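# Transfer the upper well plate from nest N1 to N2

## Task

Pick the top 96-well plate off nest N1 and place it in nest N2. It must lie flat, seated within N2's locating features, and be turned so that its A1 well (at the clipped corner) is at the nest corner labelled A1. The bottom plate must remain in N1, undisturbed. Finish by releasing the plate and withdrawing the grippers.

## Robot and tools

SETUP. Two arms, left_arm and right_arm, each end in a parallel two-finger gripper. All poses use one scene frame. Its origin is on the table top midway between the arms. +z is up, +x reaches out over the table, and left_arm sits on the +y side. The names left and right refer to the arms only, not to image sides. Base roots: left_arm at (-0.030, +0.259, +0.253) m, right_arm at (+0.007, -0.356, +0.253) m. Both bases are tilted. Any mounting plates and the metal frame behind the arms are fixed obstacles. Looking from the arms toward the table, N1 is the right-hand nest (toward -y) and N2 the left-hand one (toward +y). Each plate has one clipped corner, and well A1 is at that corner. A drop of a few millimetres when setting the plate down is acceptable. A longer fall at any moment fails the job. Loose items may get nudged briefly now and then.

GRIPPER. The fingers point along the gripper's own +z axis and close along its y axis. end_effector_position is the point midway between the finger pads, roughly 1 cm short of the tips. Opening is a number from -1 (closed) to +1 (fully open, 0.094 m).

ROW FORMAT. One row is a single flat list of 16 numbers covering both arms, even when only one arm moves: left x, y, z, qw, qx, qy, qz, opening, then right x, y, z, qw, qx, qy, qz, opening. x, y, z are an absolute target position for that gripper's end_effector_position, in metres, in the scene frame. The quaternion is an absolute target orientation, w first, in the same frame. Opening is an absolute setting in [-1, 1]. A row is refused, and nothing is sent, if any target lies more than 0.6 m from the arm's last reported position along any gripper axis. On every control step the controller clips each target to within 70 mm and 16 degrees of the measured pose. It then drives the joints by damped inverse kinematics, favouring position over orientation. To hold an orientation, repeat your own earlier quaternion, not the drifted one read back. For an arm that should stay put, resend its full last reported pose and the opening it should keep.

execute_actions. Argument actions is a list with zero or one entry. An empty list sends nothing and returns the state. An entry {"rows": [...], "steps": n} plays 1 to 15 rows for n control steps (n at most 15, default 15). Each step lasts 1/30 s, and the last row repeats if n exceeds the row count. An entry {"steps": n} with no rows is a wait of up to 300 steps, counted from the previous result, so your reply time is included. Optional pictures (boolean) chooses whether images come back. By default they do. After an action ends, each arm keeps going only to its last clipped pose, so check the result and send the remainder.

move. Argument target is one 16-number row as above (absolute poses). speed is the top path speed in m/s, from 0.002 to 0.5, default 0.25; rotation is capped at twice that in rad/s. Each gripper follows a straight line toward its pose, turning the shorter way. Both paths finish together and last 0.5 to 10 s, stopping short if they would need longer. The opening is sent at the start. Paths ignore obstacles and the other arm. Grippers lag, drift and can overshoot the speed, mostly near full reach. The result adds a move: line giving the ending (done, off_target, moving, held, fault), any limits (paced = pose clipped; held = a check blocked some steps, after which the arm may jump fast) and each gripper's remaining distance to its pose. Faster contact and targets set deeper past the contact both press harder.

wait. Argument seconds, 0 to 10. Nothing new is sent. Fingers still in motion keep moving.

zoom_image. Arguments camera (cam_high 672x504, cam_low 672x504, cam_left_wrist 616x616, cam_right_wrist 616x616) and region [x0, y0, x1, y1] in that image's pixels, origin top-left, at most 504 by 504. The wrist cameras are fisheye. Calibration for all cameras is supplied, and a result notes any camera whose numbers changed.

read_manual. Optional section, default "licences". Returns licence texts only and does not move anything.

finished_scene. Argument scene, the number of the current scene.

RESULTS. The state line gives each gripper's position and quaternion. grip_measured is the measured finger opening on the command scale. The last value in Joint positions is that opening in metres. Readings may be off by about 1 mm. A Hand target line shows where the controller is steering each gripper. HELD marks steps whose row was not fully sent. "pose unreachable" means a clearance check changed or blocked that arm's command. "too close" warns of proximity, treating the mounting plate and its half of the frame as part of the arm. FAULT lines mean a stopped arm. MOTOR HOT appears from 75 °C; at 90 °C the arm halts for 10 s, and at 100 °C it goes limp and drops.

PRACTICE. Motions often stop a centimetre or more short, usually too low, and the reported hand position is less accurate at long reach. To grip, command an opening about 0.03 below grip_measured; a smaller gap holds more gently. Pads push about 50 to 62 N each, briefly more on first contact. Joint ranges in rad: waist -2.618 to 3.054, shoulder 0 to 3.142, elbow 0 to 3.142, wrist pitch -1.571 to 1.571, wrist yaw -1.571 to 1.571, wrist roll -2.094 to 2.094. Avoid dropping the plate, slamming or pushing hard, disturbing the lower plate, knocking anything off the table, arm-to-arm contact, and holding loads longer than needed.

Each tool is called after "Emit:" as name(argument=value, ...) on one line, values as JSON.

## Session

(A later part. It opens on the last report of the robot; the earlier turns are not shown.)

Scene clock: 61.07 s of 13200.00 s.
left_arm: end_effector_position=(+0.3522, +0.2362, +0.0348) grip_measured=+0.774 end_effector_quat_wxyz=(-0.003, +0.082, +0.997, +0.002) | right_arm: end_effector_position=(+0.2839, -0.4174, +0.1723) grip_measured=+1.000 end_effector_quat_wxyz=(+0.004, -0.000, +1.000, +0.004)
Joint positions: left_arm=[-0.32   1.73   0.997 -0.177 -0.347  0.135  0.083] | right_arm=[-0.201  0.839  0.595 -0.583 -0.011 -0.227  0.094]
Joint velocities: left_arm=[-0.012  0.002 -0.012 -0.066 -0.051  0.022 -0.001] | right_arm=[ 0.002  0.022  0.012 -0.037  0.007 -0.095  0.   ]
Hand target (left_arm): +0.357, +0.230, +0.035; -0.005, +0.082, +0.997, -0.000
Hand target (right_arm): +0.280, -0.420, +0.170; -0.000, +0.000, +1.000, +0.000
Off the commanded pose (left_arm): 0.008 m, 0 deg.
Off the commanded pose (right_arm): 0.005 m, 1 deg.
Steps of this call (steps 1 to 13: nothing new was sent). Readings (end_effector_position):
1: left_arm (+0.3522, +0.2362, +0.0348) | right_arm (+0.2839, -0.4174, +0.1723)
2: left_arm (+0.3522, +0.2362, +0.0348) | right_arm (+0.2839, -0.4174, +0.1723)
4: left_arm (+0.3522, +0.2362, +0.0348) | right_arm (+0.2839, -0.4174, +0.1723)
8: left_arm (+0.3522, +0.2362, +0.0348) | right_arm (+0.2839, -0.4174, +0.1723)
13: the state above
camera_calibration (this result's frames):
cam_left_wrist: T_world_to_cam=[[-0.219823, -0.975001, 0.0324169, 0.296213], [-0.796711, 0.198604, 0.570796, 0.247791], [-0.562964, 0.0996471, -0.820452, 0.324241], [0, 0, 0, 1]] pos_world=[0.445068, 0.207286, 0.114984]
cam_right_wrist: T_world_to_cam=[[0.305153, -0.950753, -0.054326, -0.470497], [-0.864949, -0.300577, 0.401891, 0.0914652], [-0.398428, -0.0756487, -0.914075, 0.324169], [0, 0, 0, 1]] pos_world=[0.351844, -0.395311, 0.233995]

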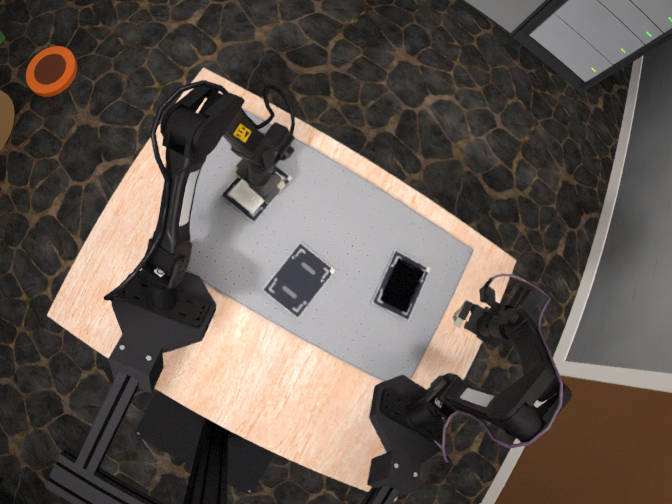

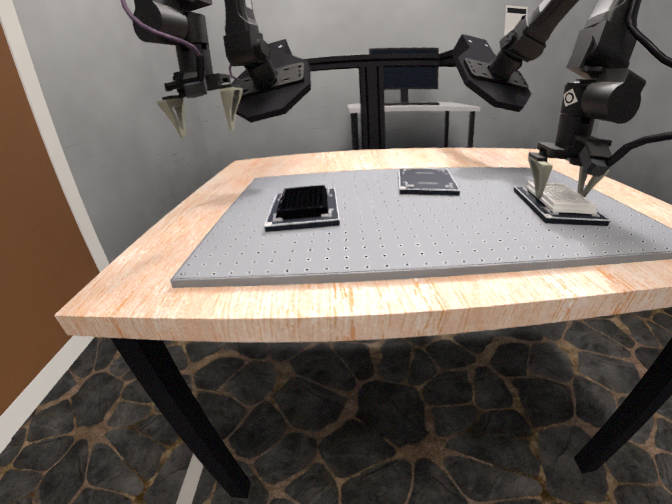

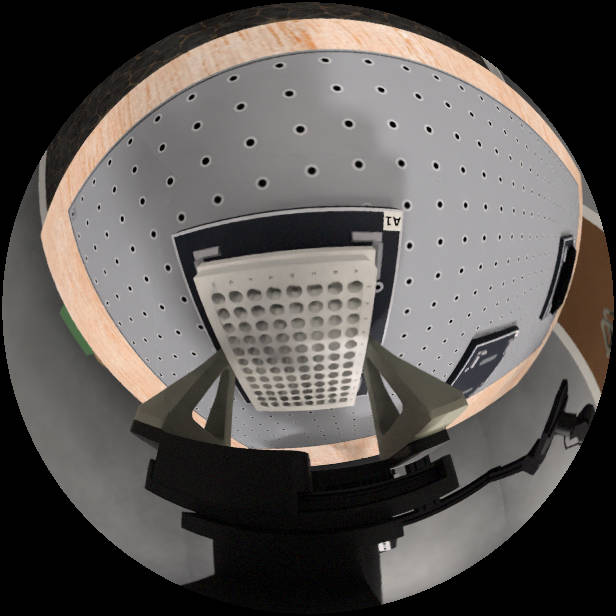

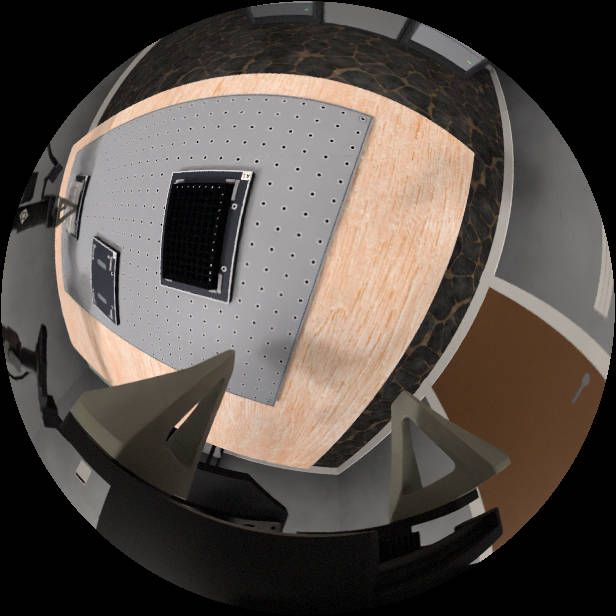

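Emit:
execute_actions(actions=[{"rows":[[0.357,0.2303,0.0345,0.0,0.082,0.9966,0,0.74,0.28,-0.42,0.17,0,0,1,0,1]],"steps":15}])

Emit:
zoom_image(camera="cam_left_wrist", region=[130,150,480,420])

Emit:
zoom_image(camera="cam_high", region=[170,90,340,240])

Scene clock: 63.23 s of 13200.00 s.
left_arm: end_effector_position=(+0.3522, +0.2362, +0.0348) grip_measured=+0.774 end_effector_quat_wxyz=(-0.003, +0.082, +0.997, +0.002) | right_arm: end_effector_position=(+0.2839, -0.4174, +0.1723) grip_measured=+1.000 end_effector_quat_wxyz=(+0.004, -0.000, +1.000, +0.004)
Joint positions: left_arm=[-0.32   1.73   0.997 -0.177 -0.347  0.135  0.083] | right_arm=[-0.201  0.839  0.595 -0.583 -0.011 -0.227  0.094]
Joint velocities: left_arm=[-0.002 -0.022  0.002 -0.007 -0.037 -0.037 -0.001] | right_arm=[-0.017 -0.007 -0.007 -0.022  0.037 -0.051  0.   ]
Hand target (left_arm): +0.357, +0.230, +0.035; +0.000, +0.082, +0.997, -0.000
Hand target (right_arm): +0.280, -0.420, +0.170; -0.000, +0.000, +1.000, +0.000
Off the commanded pose (left_arm): 0.008 m, 0 deg.
Off the commanded pose (right_arm): 0.005 m, 1 deg.
Steps of this call (steps 1 to 50: nothing new was sent; steps 51 to 65: all 15 steps of this action). Readings (end_effector_position):
51: left_arm (+0.3522, +0.2362, +0.0348) | right_arm (+0.2839, -0.4174, +0.1723)
52: left_arm (+0.3522, +0.2362, +0.0348) | right_arm (+0.2839, -0.4174, +0.1723)
54: left_arm (+0.3522, +0.2362, +0.0348) | right_arm (+0.2839, -0.4174, +0.1723)
58: left_arm (+0.3522, +0.2362, +0.0348) | right_arm (+0.2839, -0.4174, +0.1723)
65: the state above
camera_calibration (this result's frames):
cam_left_wrist: T_world_to_cam=[[-0.219823, -0.975001, 0.0324169, 0.296213], [-0.796711, 0.198604, 0.570796, 0.247791], [-0.562964, 0.0996471, -0.820452, 0.324241], [0, 0, 0, 1]] pos_world=[0.445068, 0.207286, 0.114984]
cam_right_wrist: T_world_to_cam=[[0.305153, -0.950753, -0.054326, -0.470497], [-0.864949, -0.300577, 0.401891, 0.0914652], [-0.398428, -0.0756487, -0.914075, 0.324169], [0, 0, 0, 1]] pos_world=[0.351844, -0.395311, 0.233995]

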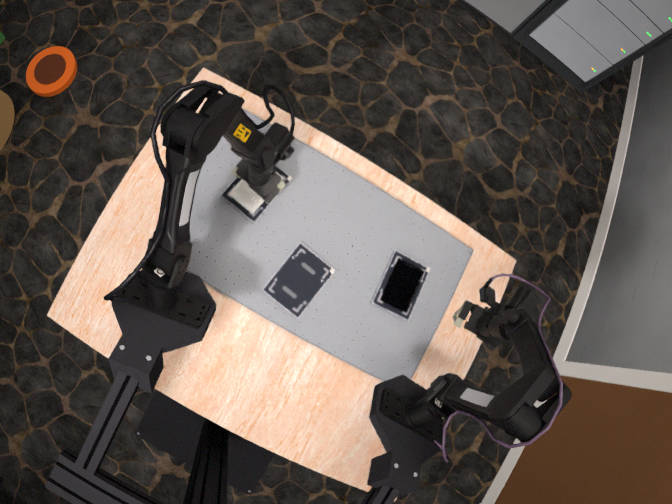

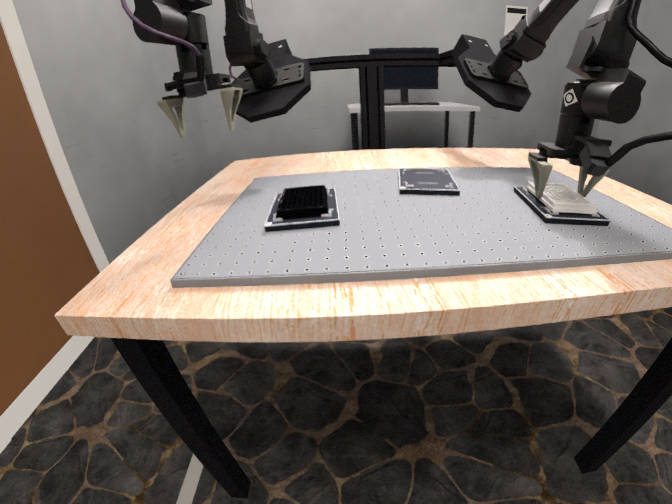

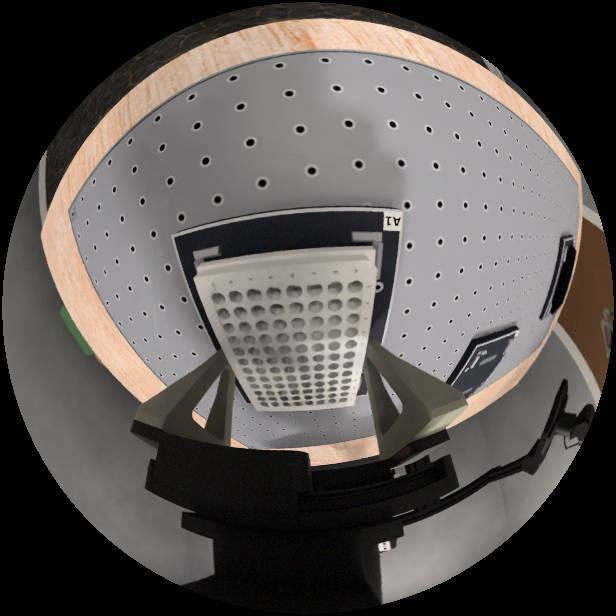

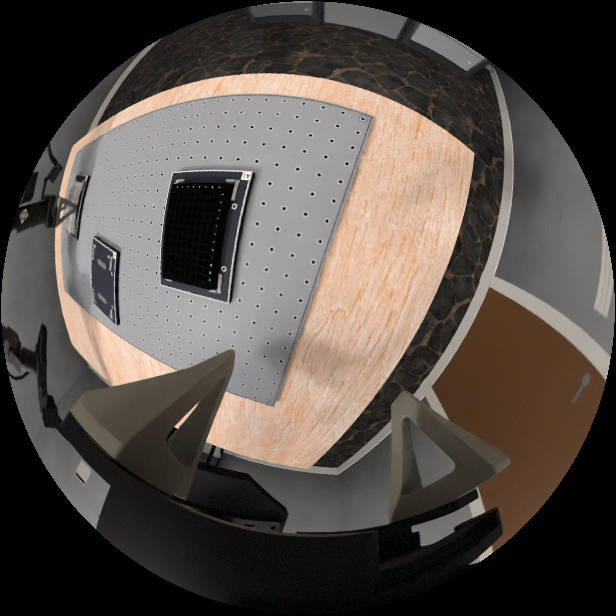

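Region (130, 150, 480, 420) of cam_left_wrist's 616x616 image, scaled by 1.440, with more detail than that image has; it fills the top 389 rows of this view, and the rest is white.

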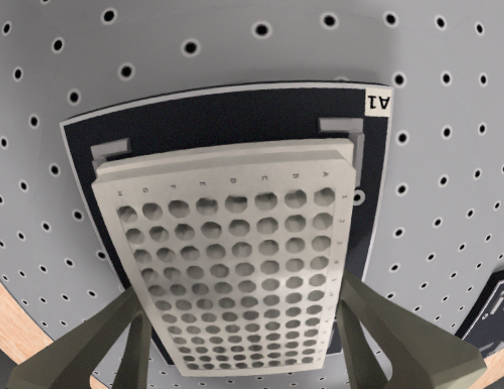

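Region (170, 90, 340, 240) of cam_high's 672x504 image, scaled by 2.965, with more detail than that image has; it fills the top 445 rows of this view, and the rest is white.

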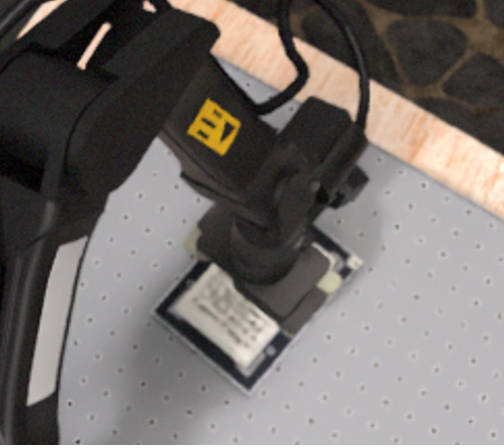

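Emit:
execute_actions(actions=[{"rows":[[0.3605,0.2303,0.0355,0.0,0.082,0.9966,0,0.74,0.28,-0.42,0.17,0,0,1,0,1]],"steps":15}], pictures=false)

Emit:
execute_actions(actions=[{"rows":[[0.3625,0.2303,0.0355,0.0,0.082,0.9966,0,0.74,0.28,-0.42,0.17,0,0,1,0,1]],"steps":15}])

Emit:
zoom_image(camera="cam_left_wrist", region=[160,190,420,350])

Emit:
zoom_image(camera="cam_low", region=[500,150,630,240])

Scene clock: 64.23 s of 13200.00 s.
left_arm: end_effector_position=(+0.3522, +0.2362, +0.0348) grip_measured=+0.774 end_effector_quat_wxyz=(-0.003, +0.082, +0.997, +0.002) | right_arm: end_effector_position=(+0.2839, -0.4174, +0.1723) grip_measured=+1.000 end_effector_quat_wxyz=(+0.004, -0.000, +1.000, +0.004)
Joint positions: left_arm=[-0.32   1.73   0.997 -0.177 -0.347  0.135  0.083] | right_arm=[-0.201  0.839  0.595 -0.583 -0.011 -0.227  0.094]
Joint velocities: left_arm=[ 0.007 -0.007  0.002  0.022 -0.066 -0.022  0.001] | right_arm=[-0.007 -0.022  0.007 -0.051 -0.022  0.022  0.   ]
Hand target (left_arm): +0.360, +0.230, +0.036; +0.000, +0.082, +0.997, -0.000
Hand target (right_arm): +0.280, -0.420, +0.170; -0.000, +0.000, +1.000, +0.000
Off the commanded pose (left_arm): 0.010 m, 0 deg.
Off the commanded pose (right_arm): 0.005 m, 1 deg.
Steps of this call (steps 1 to 15: nothing new was sent; steps 16 to 30: all 15 steps of this action). Readings (end_effector_position):
16: left_arm (+0.3522, +0.2362, +0.0348) | right_arm (+0.2839, -0.4174, +0.1723)
17: left_arm (+0.3522, +0.2362, +0.0348) | right_arm (+0.2839, -0.4174, +0.1723)
19: left_arm (+0.3522, +0.2362, +0.0348) | right_arm (+0.2839, -0.4174, +0.1723)
23: left_arm (+0.3522, +0.2362, +0.0348) | right_arm (+0.2839, -0.4174, +0.1723)
30: the state above

Scene clock: 64.73 s of 13200.00 s.
left_arm: end_effector_position=(+0.3558, +0.2364, +0.0355) grip_measured=+0.774 end_effector_quat_wxyz=(-0.002, +0.082, +0.997, +0.003) | right_arm: end_effector_position=(+0.2839, -0.4174, +0.1723) grip_measured=+1.000 end_effector_quat_wxyz=(+0.004, -0.000, +1.000, +0.004)
Joint positions: left_arm=[-0.32   1.732  1.011 -0.187 -0.347  0.134  0.083] | right_arm=[-0.201  0.839  0.595 -0.583 -0.011 -0.227  0.094]
Joint velocities: left_arm=[ 0.012 -0.002  0.012 -0.037 -0.007  0.007 -0.   ] | right_arm=[ 0.007  0.017 -0.012  0.007 -0.051 -0.007  0.   ]
Hand target (left_arm): +0.362, +0.230, +0.036; +0.000, +0.082, +0.997, -0.000
Hand target (right_arm): +0.280, -0.420, +0.170; -0.000, +0.000, +1.000, +0.000
Off the commanded pose (left_arm): 0.009 m, 0 deg.
Off the commanded pose (right_arm): 0.005 m, 1 deg.
Steps of this call (steps 1 to 15: all 15 steps of this action). Readings (end_effector_position):
1: left_arm (+0.3528, +0.2363, +0.0350) | right_arm (+0.2839, -0.4174, +0.1723)
2: left_arm (+0.3537, +0.2363, +0.0351) | right_arm (+0.2839, -0.4174, +0.1723)
4: left_arm (+0.3557, +0.2363, +0.0353) | right_arm (+0.2839, -0.4174, +0.1723)
8: left_arm (+0.3558, +0.2364, +0.0355) | right_arm (+0.2839, -0.4174, +0.1723)
15: the state above
camera_calibration (this result's frames):
cam_left_wrist: T_world_to_cam=[[-0.218402, -0.975334, 0.0319991, 0.296706], [-0.798245, 0.197417, 0.569062, 0.25113], [-0.561343, 0.0987409, -0.821672, 0.32649], [0, 0, 0, 1]] pos_world=[0.448538, 0.207572, 0.115865]
cam_right_wrist: T_world_to_cam=[[0.305153, -0.950753, -0.054326, -0.470497], [-0.864949, -0.300577, 0.401891, 0.0914652], [-0.398428, -0.0756487, -0.914075, 0.324169], [0, 0, 0, 1]] pos_world=[0.351844, -0.395311, 0.233995]

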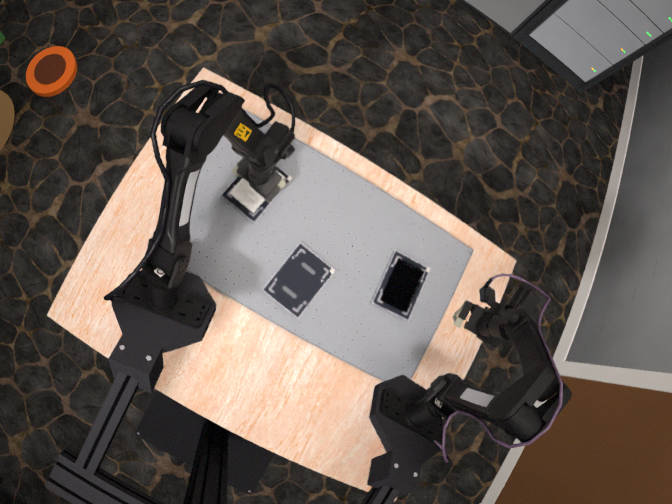

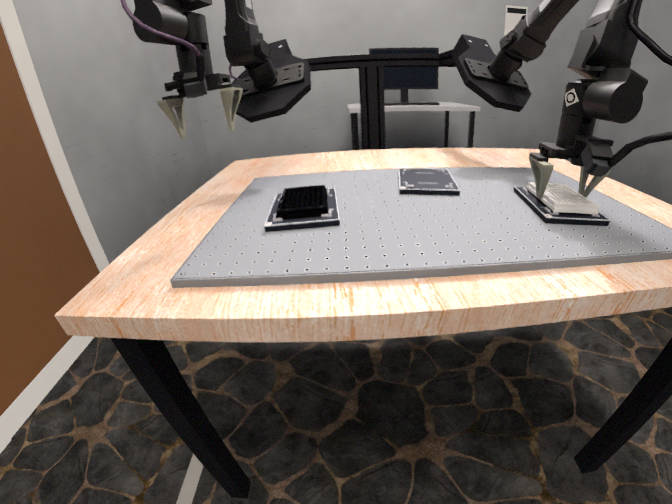

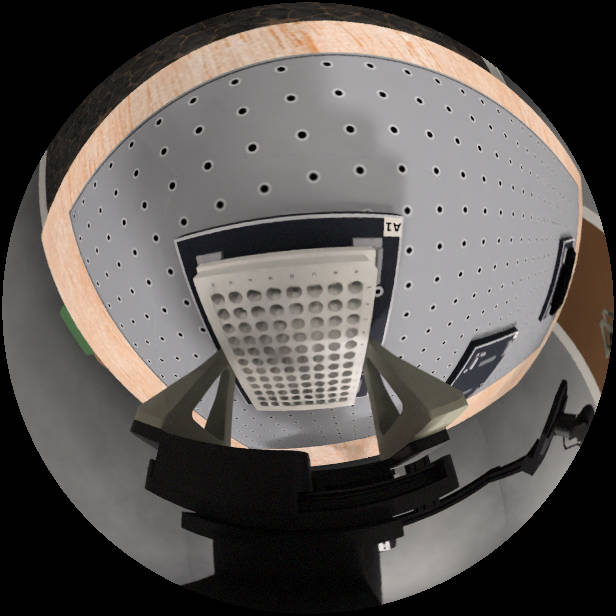

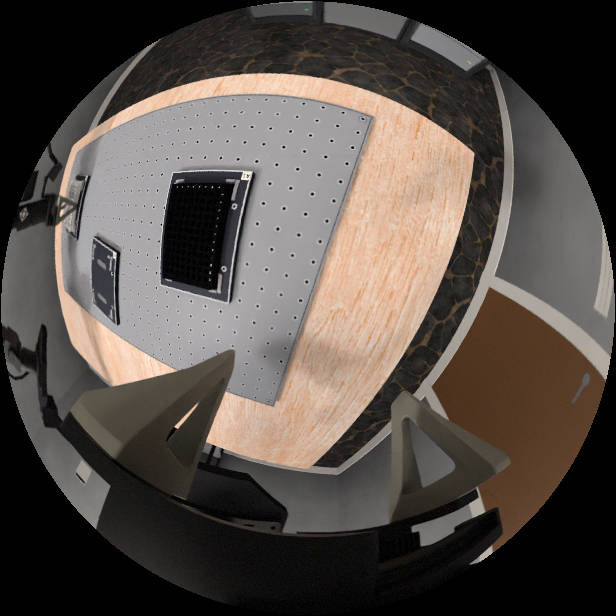

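Region (160, 190, 420, 350) of cam_left_wrist's 616x616 image, scaled by 1.938, with more detail than that image has; it fills the top 310 rows of this view, and the rest is white.

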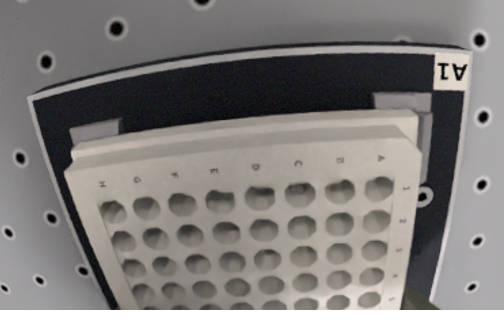

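Region (500, 150, 630, 240) of cam_low's 672x504 image, scaled by 3.877, with more detail than that image has; it fills the top 349 rows of this view, and the rest is white.

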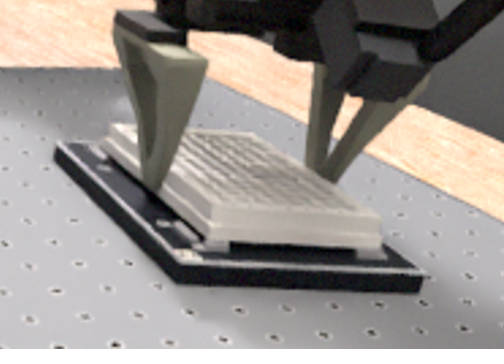

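Emit:
execute_actions(actions=[{"rows":[[0.3595,0.2303,0.0355,-0.008,0.082,0.9966,0,0.74,0.28,-0.42,0.17,0,0,1,0,1]],"steps":12}], pictures=false)

Scene clock: 65.67 s of 13200.00 s.
left_arm: end_effector_position=(+0.3523, +0.2365, +0.0355) grip_measured=+0.774 end_effector_quat_wxyz=(-0.009, +0.082, +0.997, +0.002) | right_arm: end_effector_position=(+0.2839, -0.4174, +0.1723) grip_measured=+1.000 end_effector_quat_wxyz=(+0.004, -0.000, +1.000, +0.004)
Joint positions: left_arm=[-0.32   1.732  1.011 -0.201 -0.347  0.13   0.083] | right_arm=[-0.201  0.839  0.595 -0.583 -0.011 -0.227  0.094]
Joint velocities: left_arm=[-0.002  0.002 -0.012 -0.037  0.022 -0.066 -0.001] | right_arm=[ 0.017  0.007 -0.002 -0.007 -0.007 -0.007  0.   ]
Hand target (left_arm): +0.359, +0.230, +0.036; -0.007, +0.082, +0.997, -0.000
Hand target (right_arm): +0.280, -0.420, +0.170; -0.000, +0.000, +1.000, +0.000
Off the commanded pose (left_arm): 0.009 m, 0 deg.
Off the commanded pose (right_arm): 0.005 m, 1 deg.
Steps of this call (steps 1 to 16: nothing new was sent; steps 17 to 28: all 12 steps of this action). Readings (end_effector_position):
17: left_arm (+0.3555, +0.2364, +0.0355) | right_arm (+0.2839, -0.4174, +0.1723)
18: left_arm (+0.3548, +0.2364, +0.0355) | right_arm (+0.2839, -0.4174, +0.1723)
20: left_arm (+0.3535, +0.2364, +0.0355) | right_arm (+0.2839, -0.4174, +0.1723)
24: left_arm (+0.3523, +0.2365, +0.0355) | right_arm (+0.2839, -0.4174, +0.1723)
28: the state above

Wrist is a fine control.

Emit:
execute_actions(actions=[{"rows":[[0.3595,0.2303,0.0355,-0.003,0.082,0.9966,0,0.74,0.28,-0.42,0.17,0,0,1,0,1]],"steps":12}], pictures=false)

Emit:
execute_actions(actions=[{"rows":[[0.3595,0.2303,0.032,-0.003,0.082,0.9966,0,0.74,0.28,-0.42,0.17,0,0,1,0,1]],"steps":12}], pictures=false)

Scene clock: 66.50 s of 13200.00 s.
left_arm: end_effector_position=(+0.3523, +0.2365, +0.0355) grip_measured=+0.774 end_effector_quat_wxyz=(-0.009, +0.082, +0.997, +0.002) | right_arm: end_effector_position=(+0.2839, -0.4174, +0.1723) grip_measured=+1.000 end_effector_quat_wxyz=(+0.004, -0.000, +1.000, +0.004)
Joint positions: left_arm=[-0.32   1.732  1.011 -0.201 -0.347  0.13   0.083] | right_arm=[-0.201  0.839  0.595 -0.583 -0.011 -0.227  0.094]
Joint velocities: left_arm=[-0.012  0.012 -0.012 -0.022 -0.037  0.022  0.   ] | right_arm=[ 0.012  0.002  0.002 -0.022 -0.037  0.007  0.   ]
Hand target (left_arm): +0.359, +0.230, +0.036; -0.003, +0.082, +0.997, -0.000
Hand target (right_arm): +0.280, -0.420, +0.170; -0.000, +0.000, +1.000, +0.000
Off the commanded pose (left_arm): 0.009 m, 1 deg.
Off the commanded pose (right_arm): 0.005 m, 1 deg.
Steps of this call (steps 1 to 13: nothing new was sent; steps 14 to 25: all 12 steps of this action). Readings (end_effector_position):
14: left_arm (+0.3523, +0.2365, +0.0355) | right_arm (+0.2839, -0.4174, +0.1723)
15: left_arm (+0.3523, +0.2365, +0.0355) | right_arm (+0.2839, -0.4174, +0.1723)
17: left_arm (+0.3523, +0.2365, +0.0355) | right_arm (+0.2839, -0.4174, +0.1723)
21: left_arm (+0.3523, +0.2365, +0.0355) | right_arm (+0.2839, -0.4174, +0.1723)
25: the state above

Scene clock: 66.90 s of 13200.00 s.
left_arm: end_effector_position=(+0.3522, +0.2361, +0.0345) grip_measured=+0.774 end_effector_quat_wxyz=(-0.009, +0.082, +0.997, +0.002) | right_arm: end_effector_position=(+0.2839, -0.4174, +0.1723) grip_measured=+1.000 end_effector_quat_wxyz=(+0.004, -0.000, +1.000, +0.004)
Joint positions: left_arm=[-0.32   1.736  1.011 -0.197 -0.347  0.13   0.083] | right_arm=[-0.201  0.839  0.595 -0.583 -0.011 -0.227  0.094]
Joint velocities: left_arm=[-0.002 -0.017  0.007 -0.007  0.125  0.022  0.   ] | right_arm=[ 0.002 -0.027  0.002 -0.007 -0.095 -0.022  0.   ]
Hand target (left_arm): +0.359, +0.230, +0.032; -0.003, +0.082, +0.997, +0.000
Hand target (right_arm): +0.280, -0.420, +0.170; -0.000, +0.000, +1.000, +0.000
Off the commanded pose (left_arm): 0.010 m, 1 deg.
Off the commanded pose (right_arm): 0.005 m, 1 deg.
Steps of this call (steps 1 to 12: all 12 steps of this action). Readings (end_effector_position):
1: left_arm (+0.3521, +0.2364, +0.0353) | right_arm (+0.2839, -0.4174, +0.1723)
2: left_arm (+0.3521, +0.2363, +0.0350) | right_arm (+0.2839, -0.4174, +0.1723)
4: left_arm (+0.3521, +0.2361, +0.0345) | right_arm (+0.2839, -0.4174, +0.1723)
8: left_arm (+0.3522, +0.2361, +0.0345) | right_arm (+0.2839, -0.4174, +0.1723)
12: the state above

Emit:
execute_actions(actions=[{"rows":[[0.3595,0.2303,0.032,0.0,0.082,0.9966,0,0.74,0.28,-0.42,0.17,0,0,1,0,1]],"steps":12}])

Emit:
zoom_image(camera="cam_left_wrist", region=[160,190,420,420])

Emit:
zoom_image(camera="cam_low", region=[500,150,630,240])

Scene clock: 68.00 s of 13200.00 s.
left_arm: end_effector_position=(+0.3525, +0.2361, +0.0345) grip_measured=+0.774 end_effector_quat_wxyz=(-0.008, +0.082, +0.997, +0.002) | right_arm: end_effector_position=(+0.2839, -0.4174, +0.1723) grip_measured=+1.000 end_effector_quat_wxyz=(+0.004, -0.000, +1.000, +0.004)
Joint positions: left_arm=[-0.32   1.736  1.011 -0.196 -0.347  0.13   0.083] | right_arm=[-0.201  0.839  0.595 -0.583 -0.011 -0.227  0.094]
Joint velocities: left_arm=[-0.017  0.007 -0.027 -0.007  0.051 -0.037  0.002] | right_arm=[ 0.007 -0.012  0.017 -0.051  0.022 -0.022  0.   ]
Hand target (left_arm): +0.359, +0.230, +0.032; -0.000, +0.082, +0.997, +0.000
Hand target (right_arm): +0.280, -0.420, +0.170; -0.000, +0.000, +1.000, +0.000
Off the commanded pose (left_arm): 0.009 m, 1 deg.
Off the commanded pose (right_arm): 0.005 m, 1 deg.
Steps of this call (steps 1 to 21: nothing new was sent; steps 22 to 33: all 12 steps of this action). Readings (end_effector_position):
22: left_arm (+0.3523, +0.2361, +0.0345) | right_arm (+0.2839, -0.4174, +0.1723)
23: left_arm (+0.3525, +0.2361, +0.0345) | right_arm (+0.2839, -0.4174, +0.1723)
25: left_arm (+0.3525, +0.2361, +0.0345) | right_arm (+0.2839, -0.4174, +0.1723)
29: left_arm (+0.3525, +0.2361, +0.0345) | right_arm (+0.2839, -0.4174, +0.1723)
33: the state above
camera_calibration (this result's frames):
cam_left_wrist: T_world_to_cam=[[-0.218623, -0.975204, 0.034361, 0.295699], [-0.790908, 0.197712, 0.579116, 0.246069], [-0.57155, 0.0994315, -0.814521, 0.326953], [0, 0, 0, 1]] pos_world=[0.446134, 0.207207, 0.113648]
cam_right_wrist: T_world_to_cam=[[0.305153, -0.950753, -0.054326, -0.470497], [-0.864949, -0.300577, 0.401891, 0.0914652], [-0.398428, -0.0756487, -0.914075, 0.324169], [0, 0, 0, 1]] pos_world=[0.351844, -0.395311, 0.233995]

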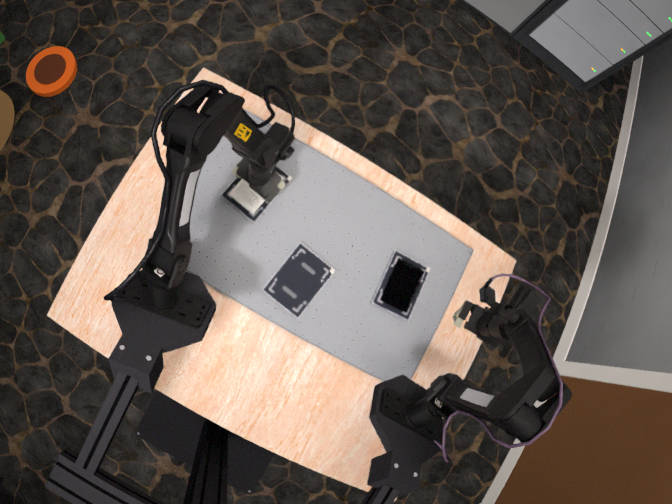

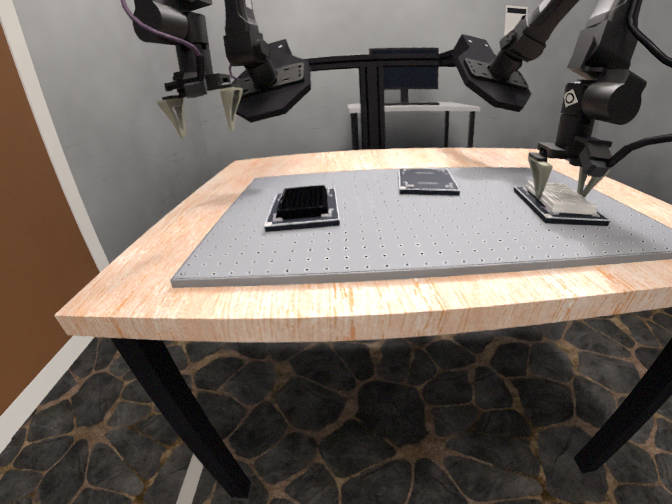

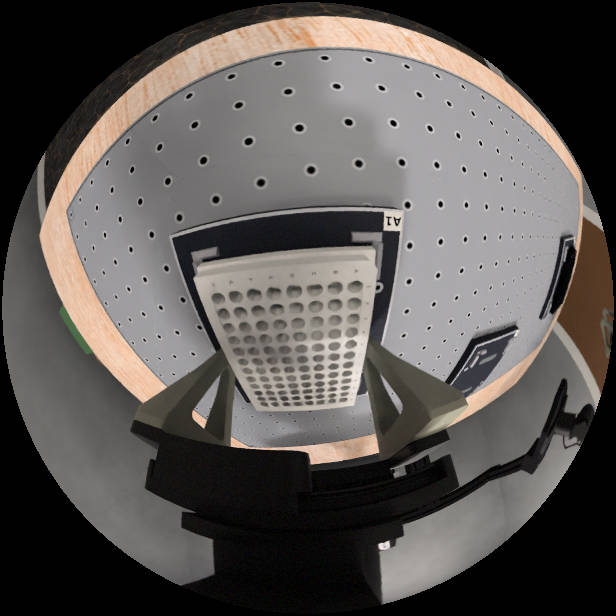

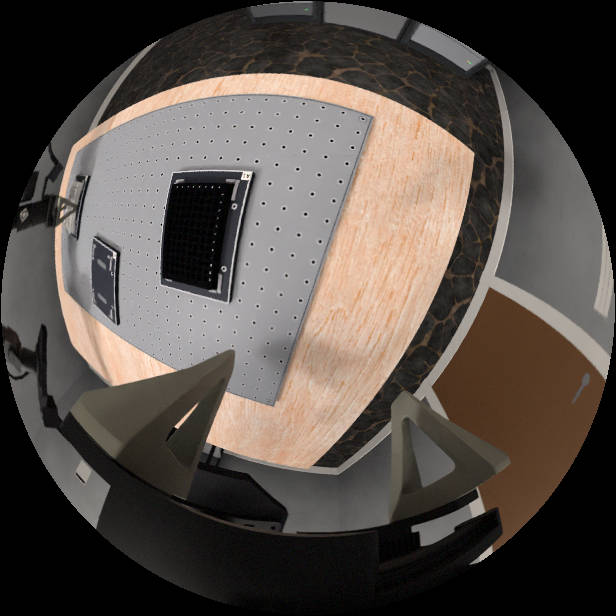

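Region (160, 190, 420, 420) of cam_left_wrist's 616x616 image, scaled by 1.938, with more detail than that image has; it fills the top 446 rows of this view, and the rest is white.

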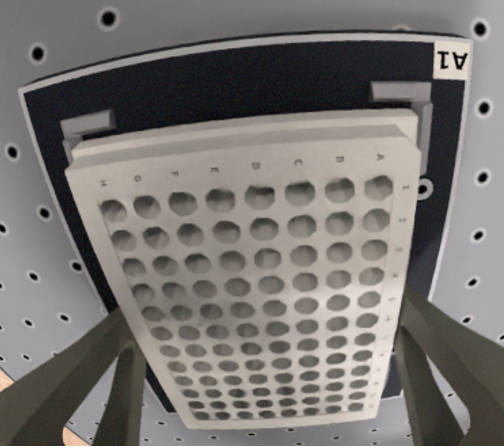

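Region (500, 150, 630, 240) of cam_low's 672x504 image, scaled by 3.877, with more detail than that image has; it fills the top 349 rows of this view, and the rest is white.

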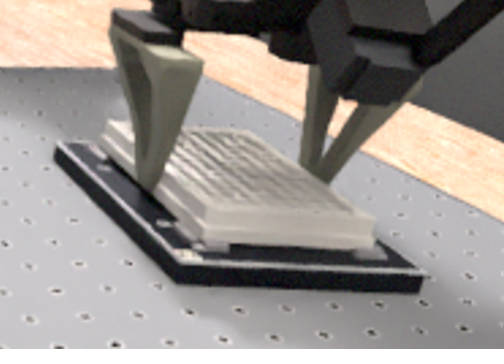

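Emit:
execute_actions(actions=[{"rows":[[0.3595,0.2303,0.032,0.003,0.088,0.9961,0,0.74,0.28,-0.42,0.17,0,0,1,0,1]],"steps":12}])

Emit:
zoom_image(camera="cam_left_wrist", region=[160,190,420,420])

Scene clock: 68.83 s of 13200.00 s.
left_arm: end_effector_position=(+0.3545, +0.2360, +0.0344) grip_measured=+0.774 end_effector_quat_wxyz=(-0.004, +0.082, +0.997, +0.002) | right_arm: end_effector_position=(+0.2839, -0.4174, +0.1723) grip_measured=+1.000 end_effector_quat_wxyz=(+0.004, -0.000, +1.000, +0.004)
Joint positions: left_arm=[-0.32   1.736  1.011 -0.188 -0.346  0.133  0.083] | right_arm=[-0.201  0.839  0.595 -0.583 -0.011 -0.227  0.094]
Joint velocities: left_arm=[-0.007 -0.012  0.007 -0.007 -0.051 -0.066 -0.   ] | right_arm=[-0.002 -0.012 -0.012  0.081  0.022  0.022  0.   ]
Hand target (left_arm): +0.359, +0.230, +0.032; +0.003, +0.088, +0.996, -0.000
Hand target (right_arm): +0.280, -0.420, +0.170; -0.000, +0.000, +1.000, +0.000
Off the commanded pose (left_arm): 0.008 m, 1 deg.
Off the commanded pose (right_arm): 0.005 m, 1 deg.
Steps of this call (steps 1 to 13: nothing new was sent; steps 14 to 25: all 12 steps of this action). Readings (end_effector_position):
14: left_arm (+0.3527, +0.2360, +0.0345) | right_arm (+0.2839, -0.4174, +0.1723)
15: left_arm (+0.3531, +0.2360, +0.0345) | right_arm (+0.2839, -0.4174, +0.1723)
17: left_arm (+0.3536, +0.2360, +0.0345) | right_arm (+0.2839, -0.4174, +0.1723)
21: left_arm (+0.3543, +0.2360, +0.0344) | right_arm (+0.2839, -0.4174, +0.1723)
25: the state above
camera_calibration (this result's frames):
cam_left_wrist: T_world_to_cam=[[-0.218749, -0.975214, 0.0332585, 0.296091], [-0.795474, 0.197965, 0.572741, 0.249466], [-0.565129, 0.0988303, -0.819062, 0.326107], [0, 0, 0, 1]] pos_world=[0.447506, 0.207138, 0.114375]
cam_right_wrist: T_world_to_cam=[[0.305153, -0.950753, -0.054326, -0.470497], [-0.864949, -0.300577, 0.401891, 0.0914652], [-0.398428, -0.0756487, -0.914075, 0.324169], [0, 0, 0, 1]] pos_world=[0.351844, -0.395311, 0.233995]

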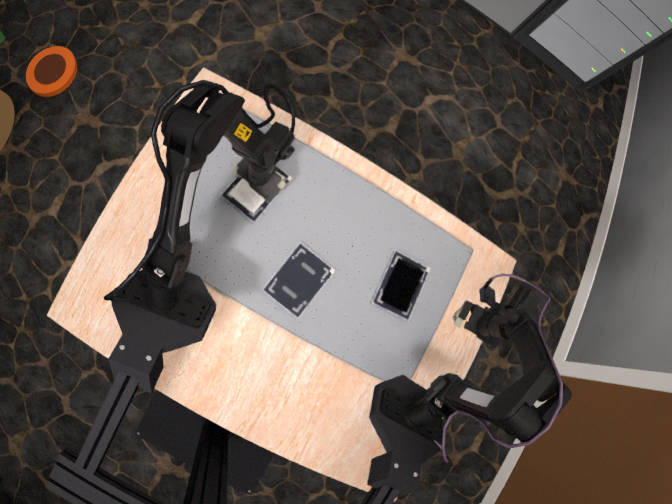

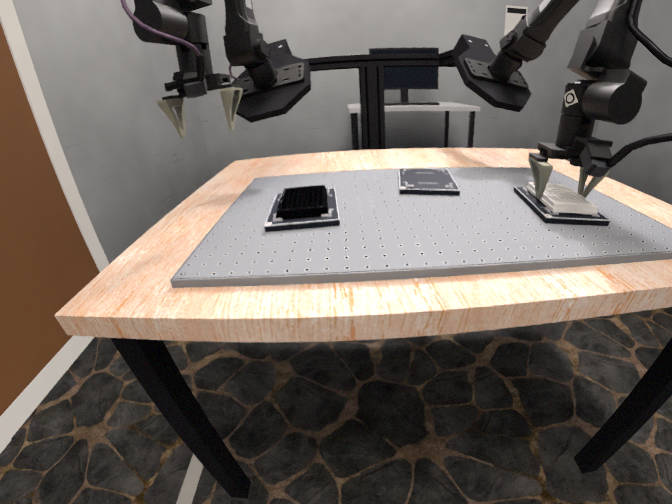

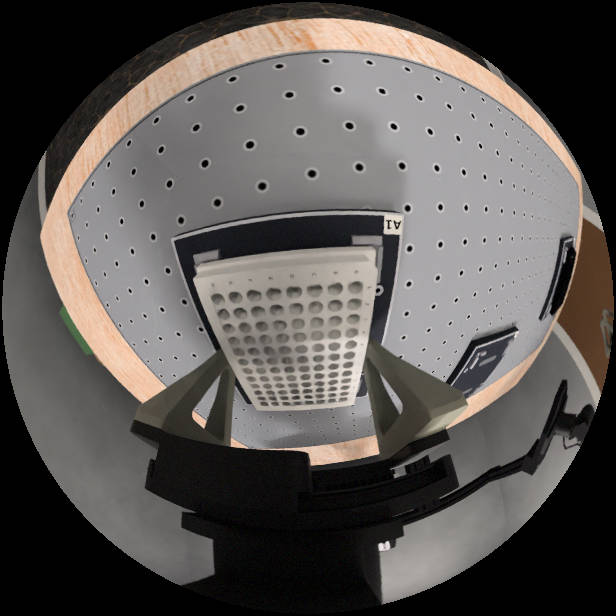

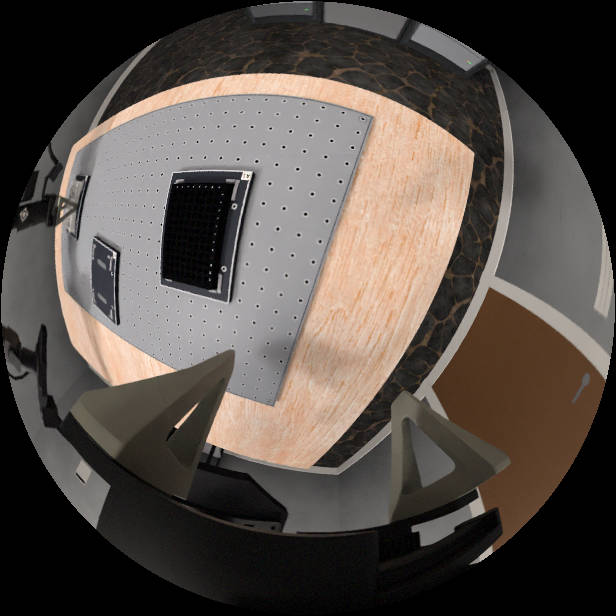

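Region (160, 190, 420, 420) of cam_left_wrist's 616x616 image, scaled by 1.938, with more detail than that image has; it fills the top 446 rows of this view, and the rest is white.

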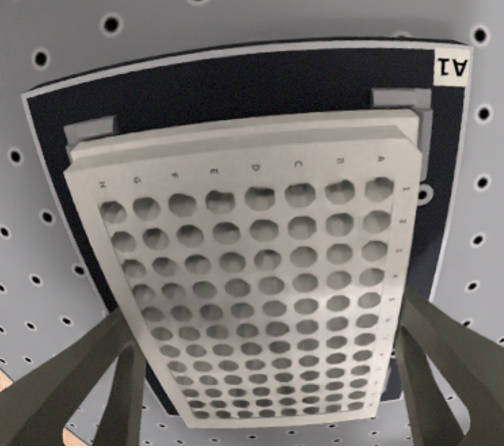

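Emit:
execute_actions(actions=[{"rows":[[0.3585,0.2303,0.029,0.001,0.088,0.9961,0,0.74,0.28,-0.42,0.17,0,0,1,0,1]],"steps":12}])

Emit:
zoom_image(camera="cam_left_wrist", region=[160,190,420,420])

Emit:
zoom_image(camera="cam_low", region=[500,150,630,240])

Scene clock: 69.80 s of 13200.00 s.
left_arm: end_effector_position=(+0.3539, +0.2354, +0.0324) grip_measured=+0.774 end_effector_quat_wxyz=(-0.005, +0.082, +0.997, +0.003) | right_arm: end_effector_position=(+0.2839, -0.4174, +0.1723) grip_measured=+1.000 end_effector_quat_wxyz=(+0.004, -0.000, +1.000, +0.004)
Joint positions: left_arm=[-0.32   1.743  1.011 -0.181 -0.347  0.133  0.083] | right_arm=[-0.201  0.839  0.595 -0.583 -0.011 -0.227  0.094]
Joint velocities: left_arm=[-0.012 -0.007 -0.007  0.022  0.007  0.037  0.001] | right_arm=[-0.012  0.007 -0.012  0.007  0.066  0.022  0.   ]
Hand target (left_arm): +0.358, +0.230, +0.029; +0.001, +0.088, +0.996, +0.000
Hand target (right_arm): +0.280, -0.420, +0.170; -0.000, +0.000, +1.000, +0.000
Off the commanded pose (left_arm): 0.008 m, 1 deg.
Off the commanded pose (right_arm): 0.005 m, 1 deg.
Steps of this call (steps 1 to 17: nothing new was sent; steps 18 to 29: all 12 steps of this action). Readings (end_effector_position):
18: left_arm (+0.3543, +0.2359, +0.0341) | right_arm (+0.2839, -0.4174, +0.1723)
19: left_arm (+0.3543, +0.2357, +0.0336) | right_arm (+0.2839, -0.4174, +0.1723)
21: left_arm (+0.3539, +0.2353, +0.0324) | right_arm (+0.2839, -0.4174, +0.1723)
25: left_arm (+0.3539, +0.2354, +0.0324) | right_arm (+0.2839, -0.4174, +0.1723)
29: the state above
camera_calibration (this result's frames):
cam_left_wrist: T_world_to_cam=[[-0.219726, -0.975015, 0.032655, 0.295793], [-0.79487, 0.198335, 0.57345, 0.24995], [-0.565599, 0.100045, -0.818589, 0.324033], [0, 0, 0, 1]] pos_world=[0.446944, 0.206411, 0.112257]
cam_right_wrist: T_world_to_cam=[[0.305153, -0.950753, -0.054326, -0.470497], [-0.864949, -0.300577, 0.401891, 0.0914652], [-0.398428, -0.0756487, -0.914075, 0.324169], [0, 0, 0, 1]] pos_world=[0.351844, -0.395311, 0.233995]

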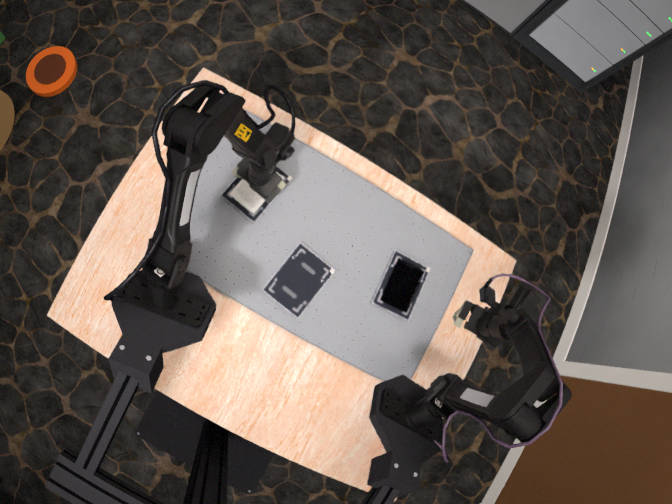

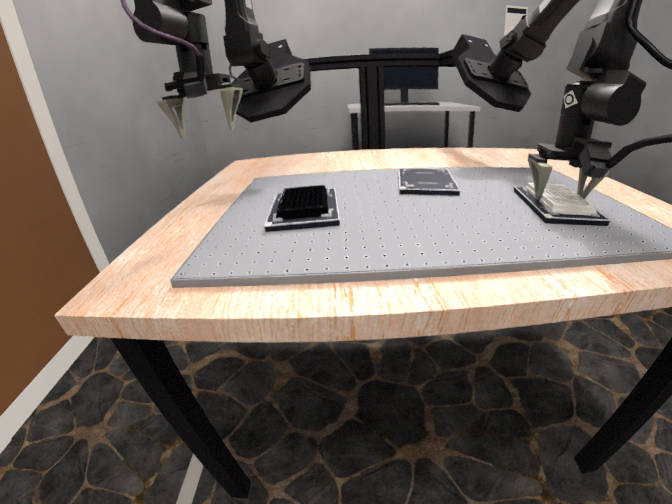

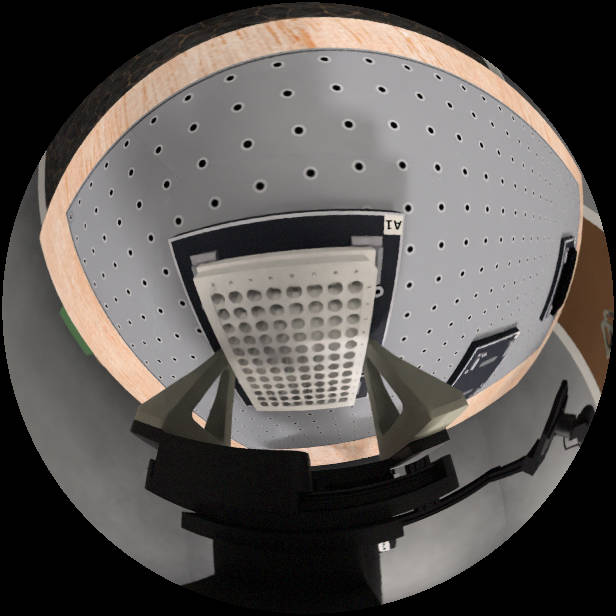

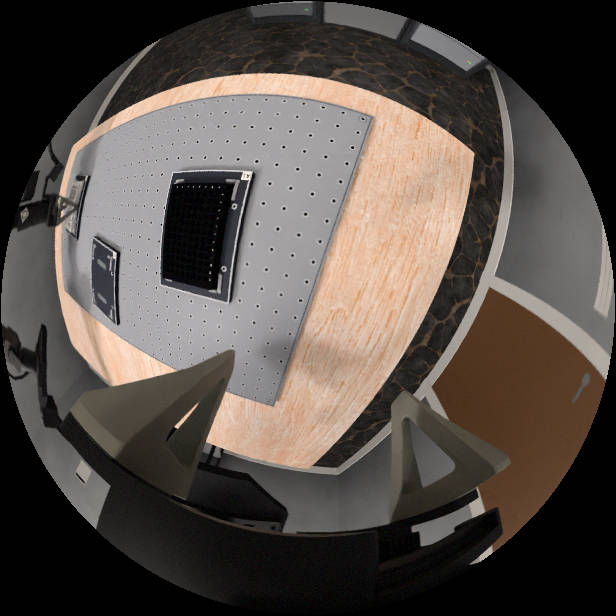

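Region (160, 190, 420, 420) of cam_left_wrist's 616x616 image, scaled by 1.938, with more detail than that image has; it fills the top 446 rows of this view, and the rest is white.

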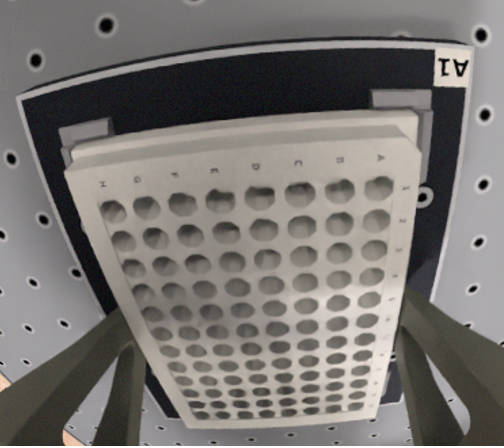

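Region (500, 150, 630, 240) of cam_low's 672x504 image, scaled by 3.877, with more detail than that image has; it fills the top 349 rows of this view, and the rest is white.

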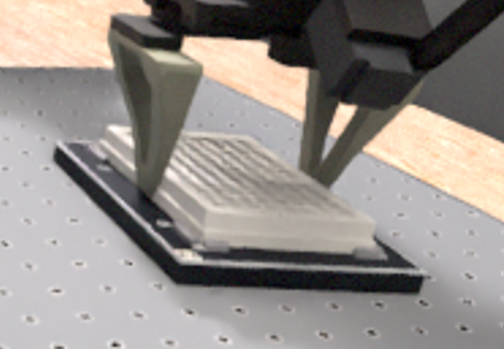

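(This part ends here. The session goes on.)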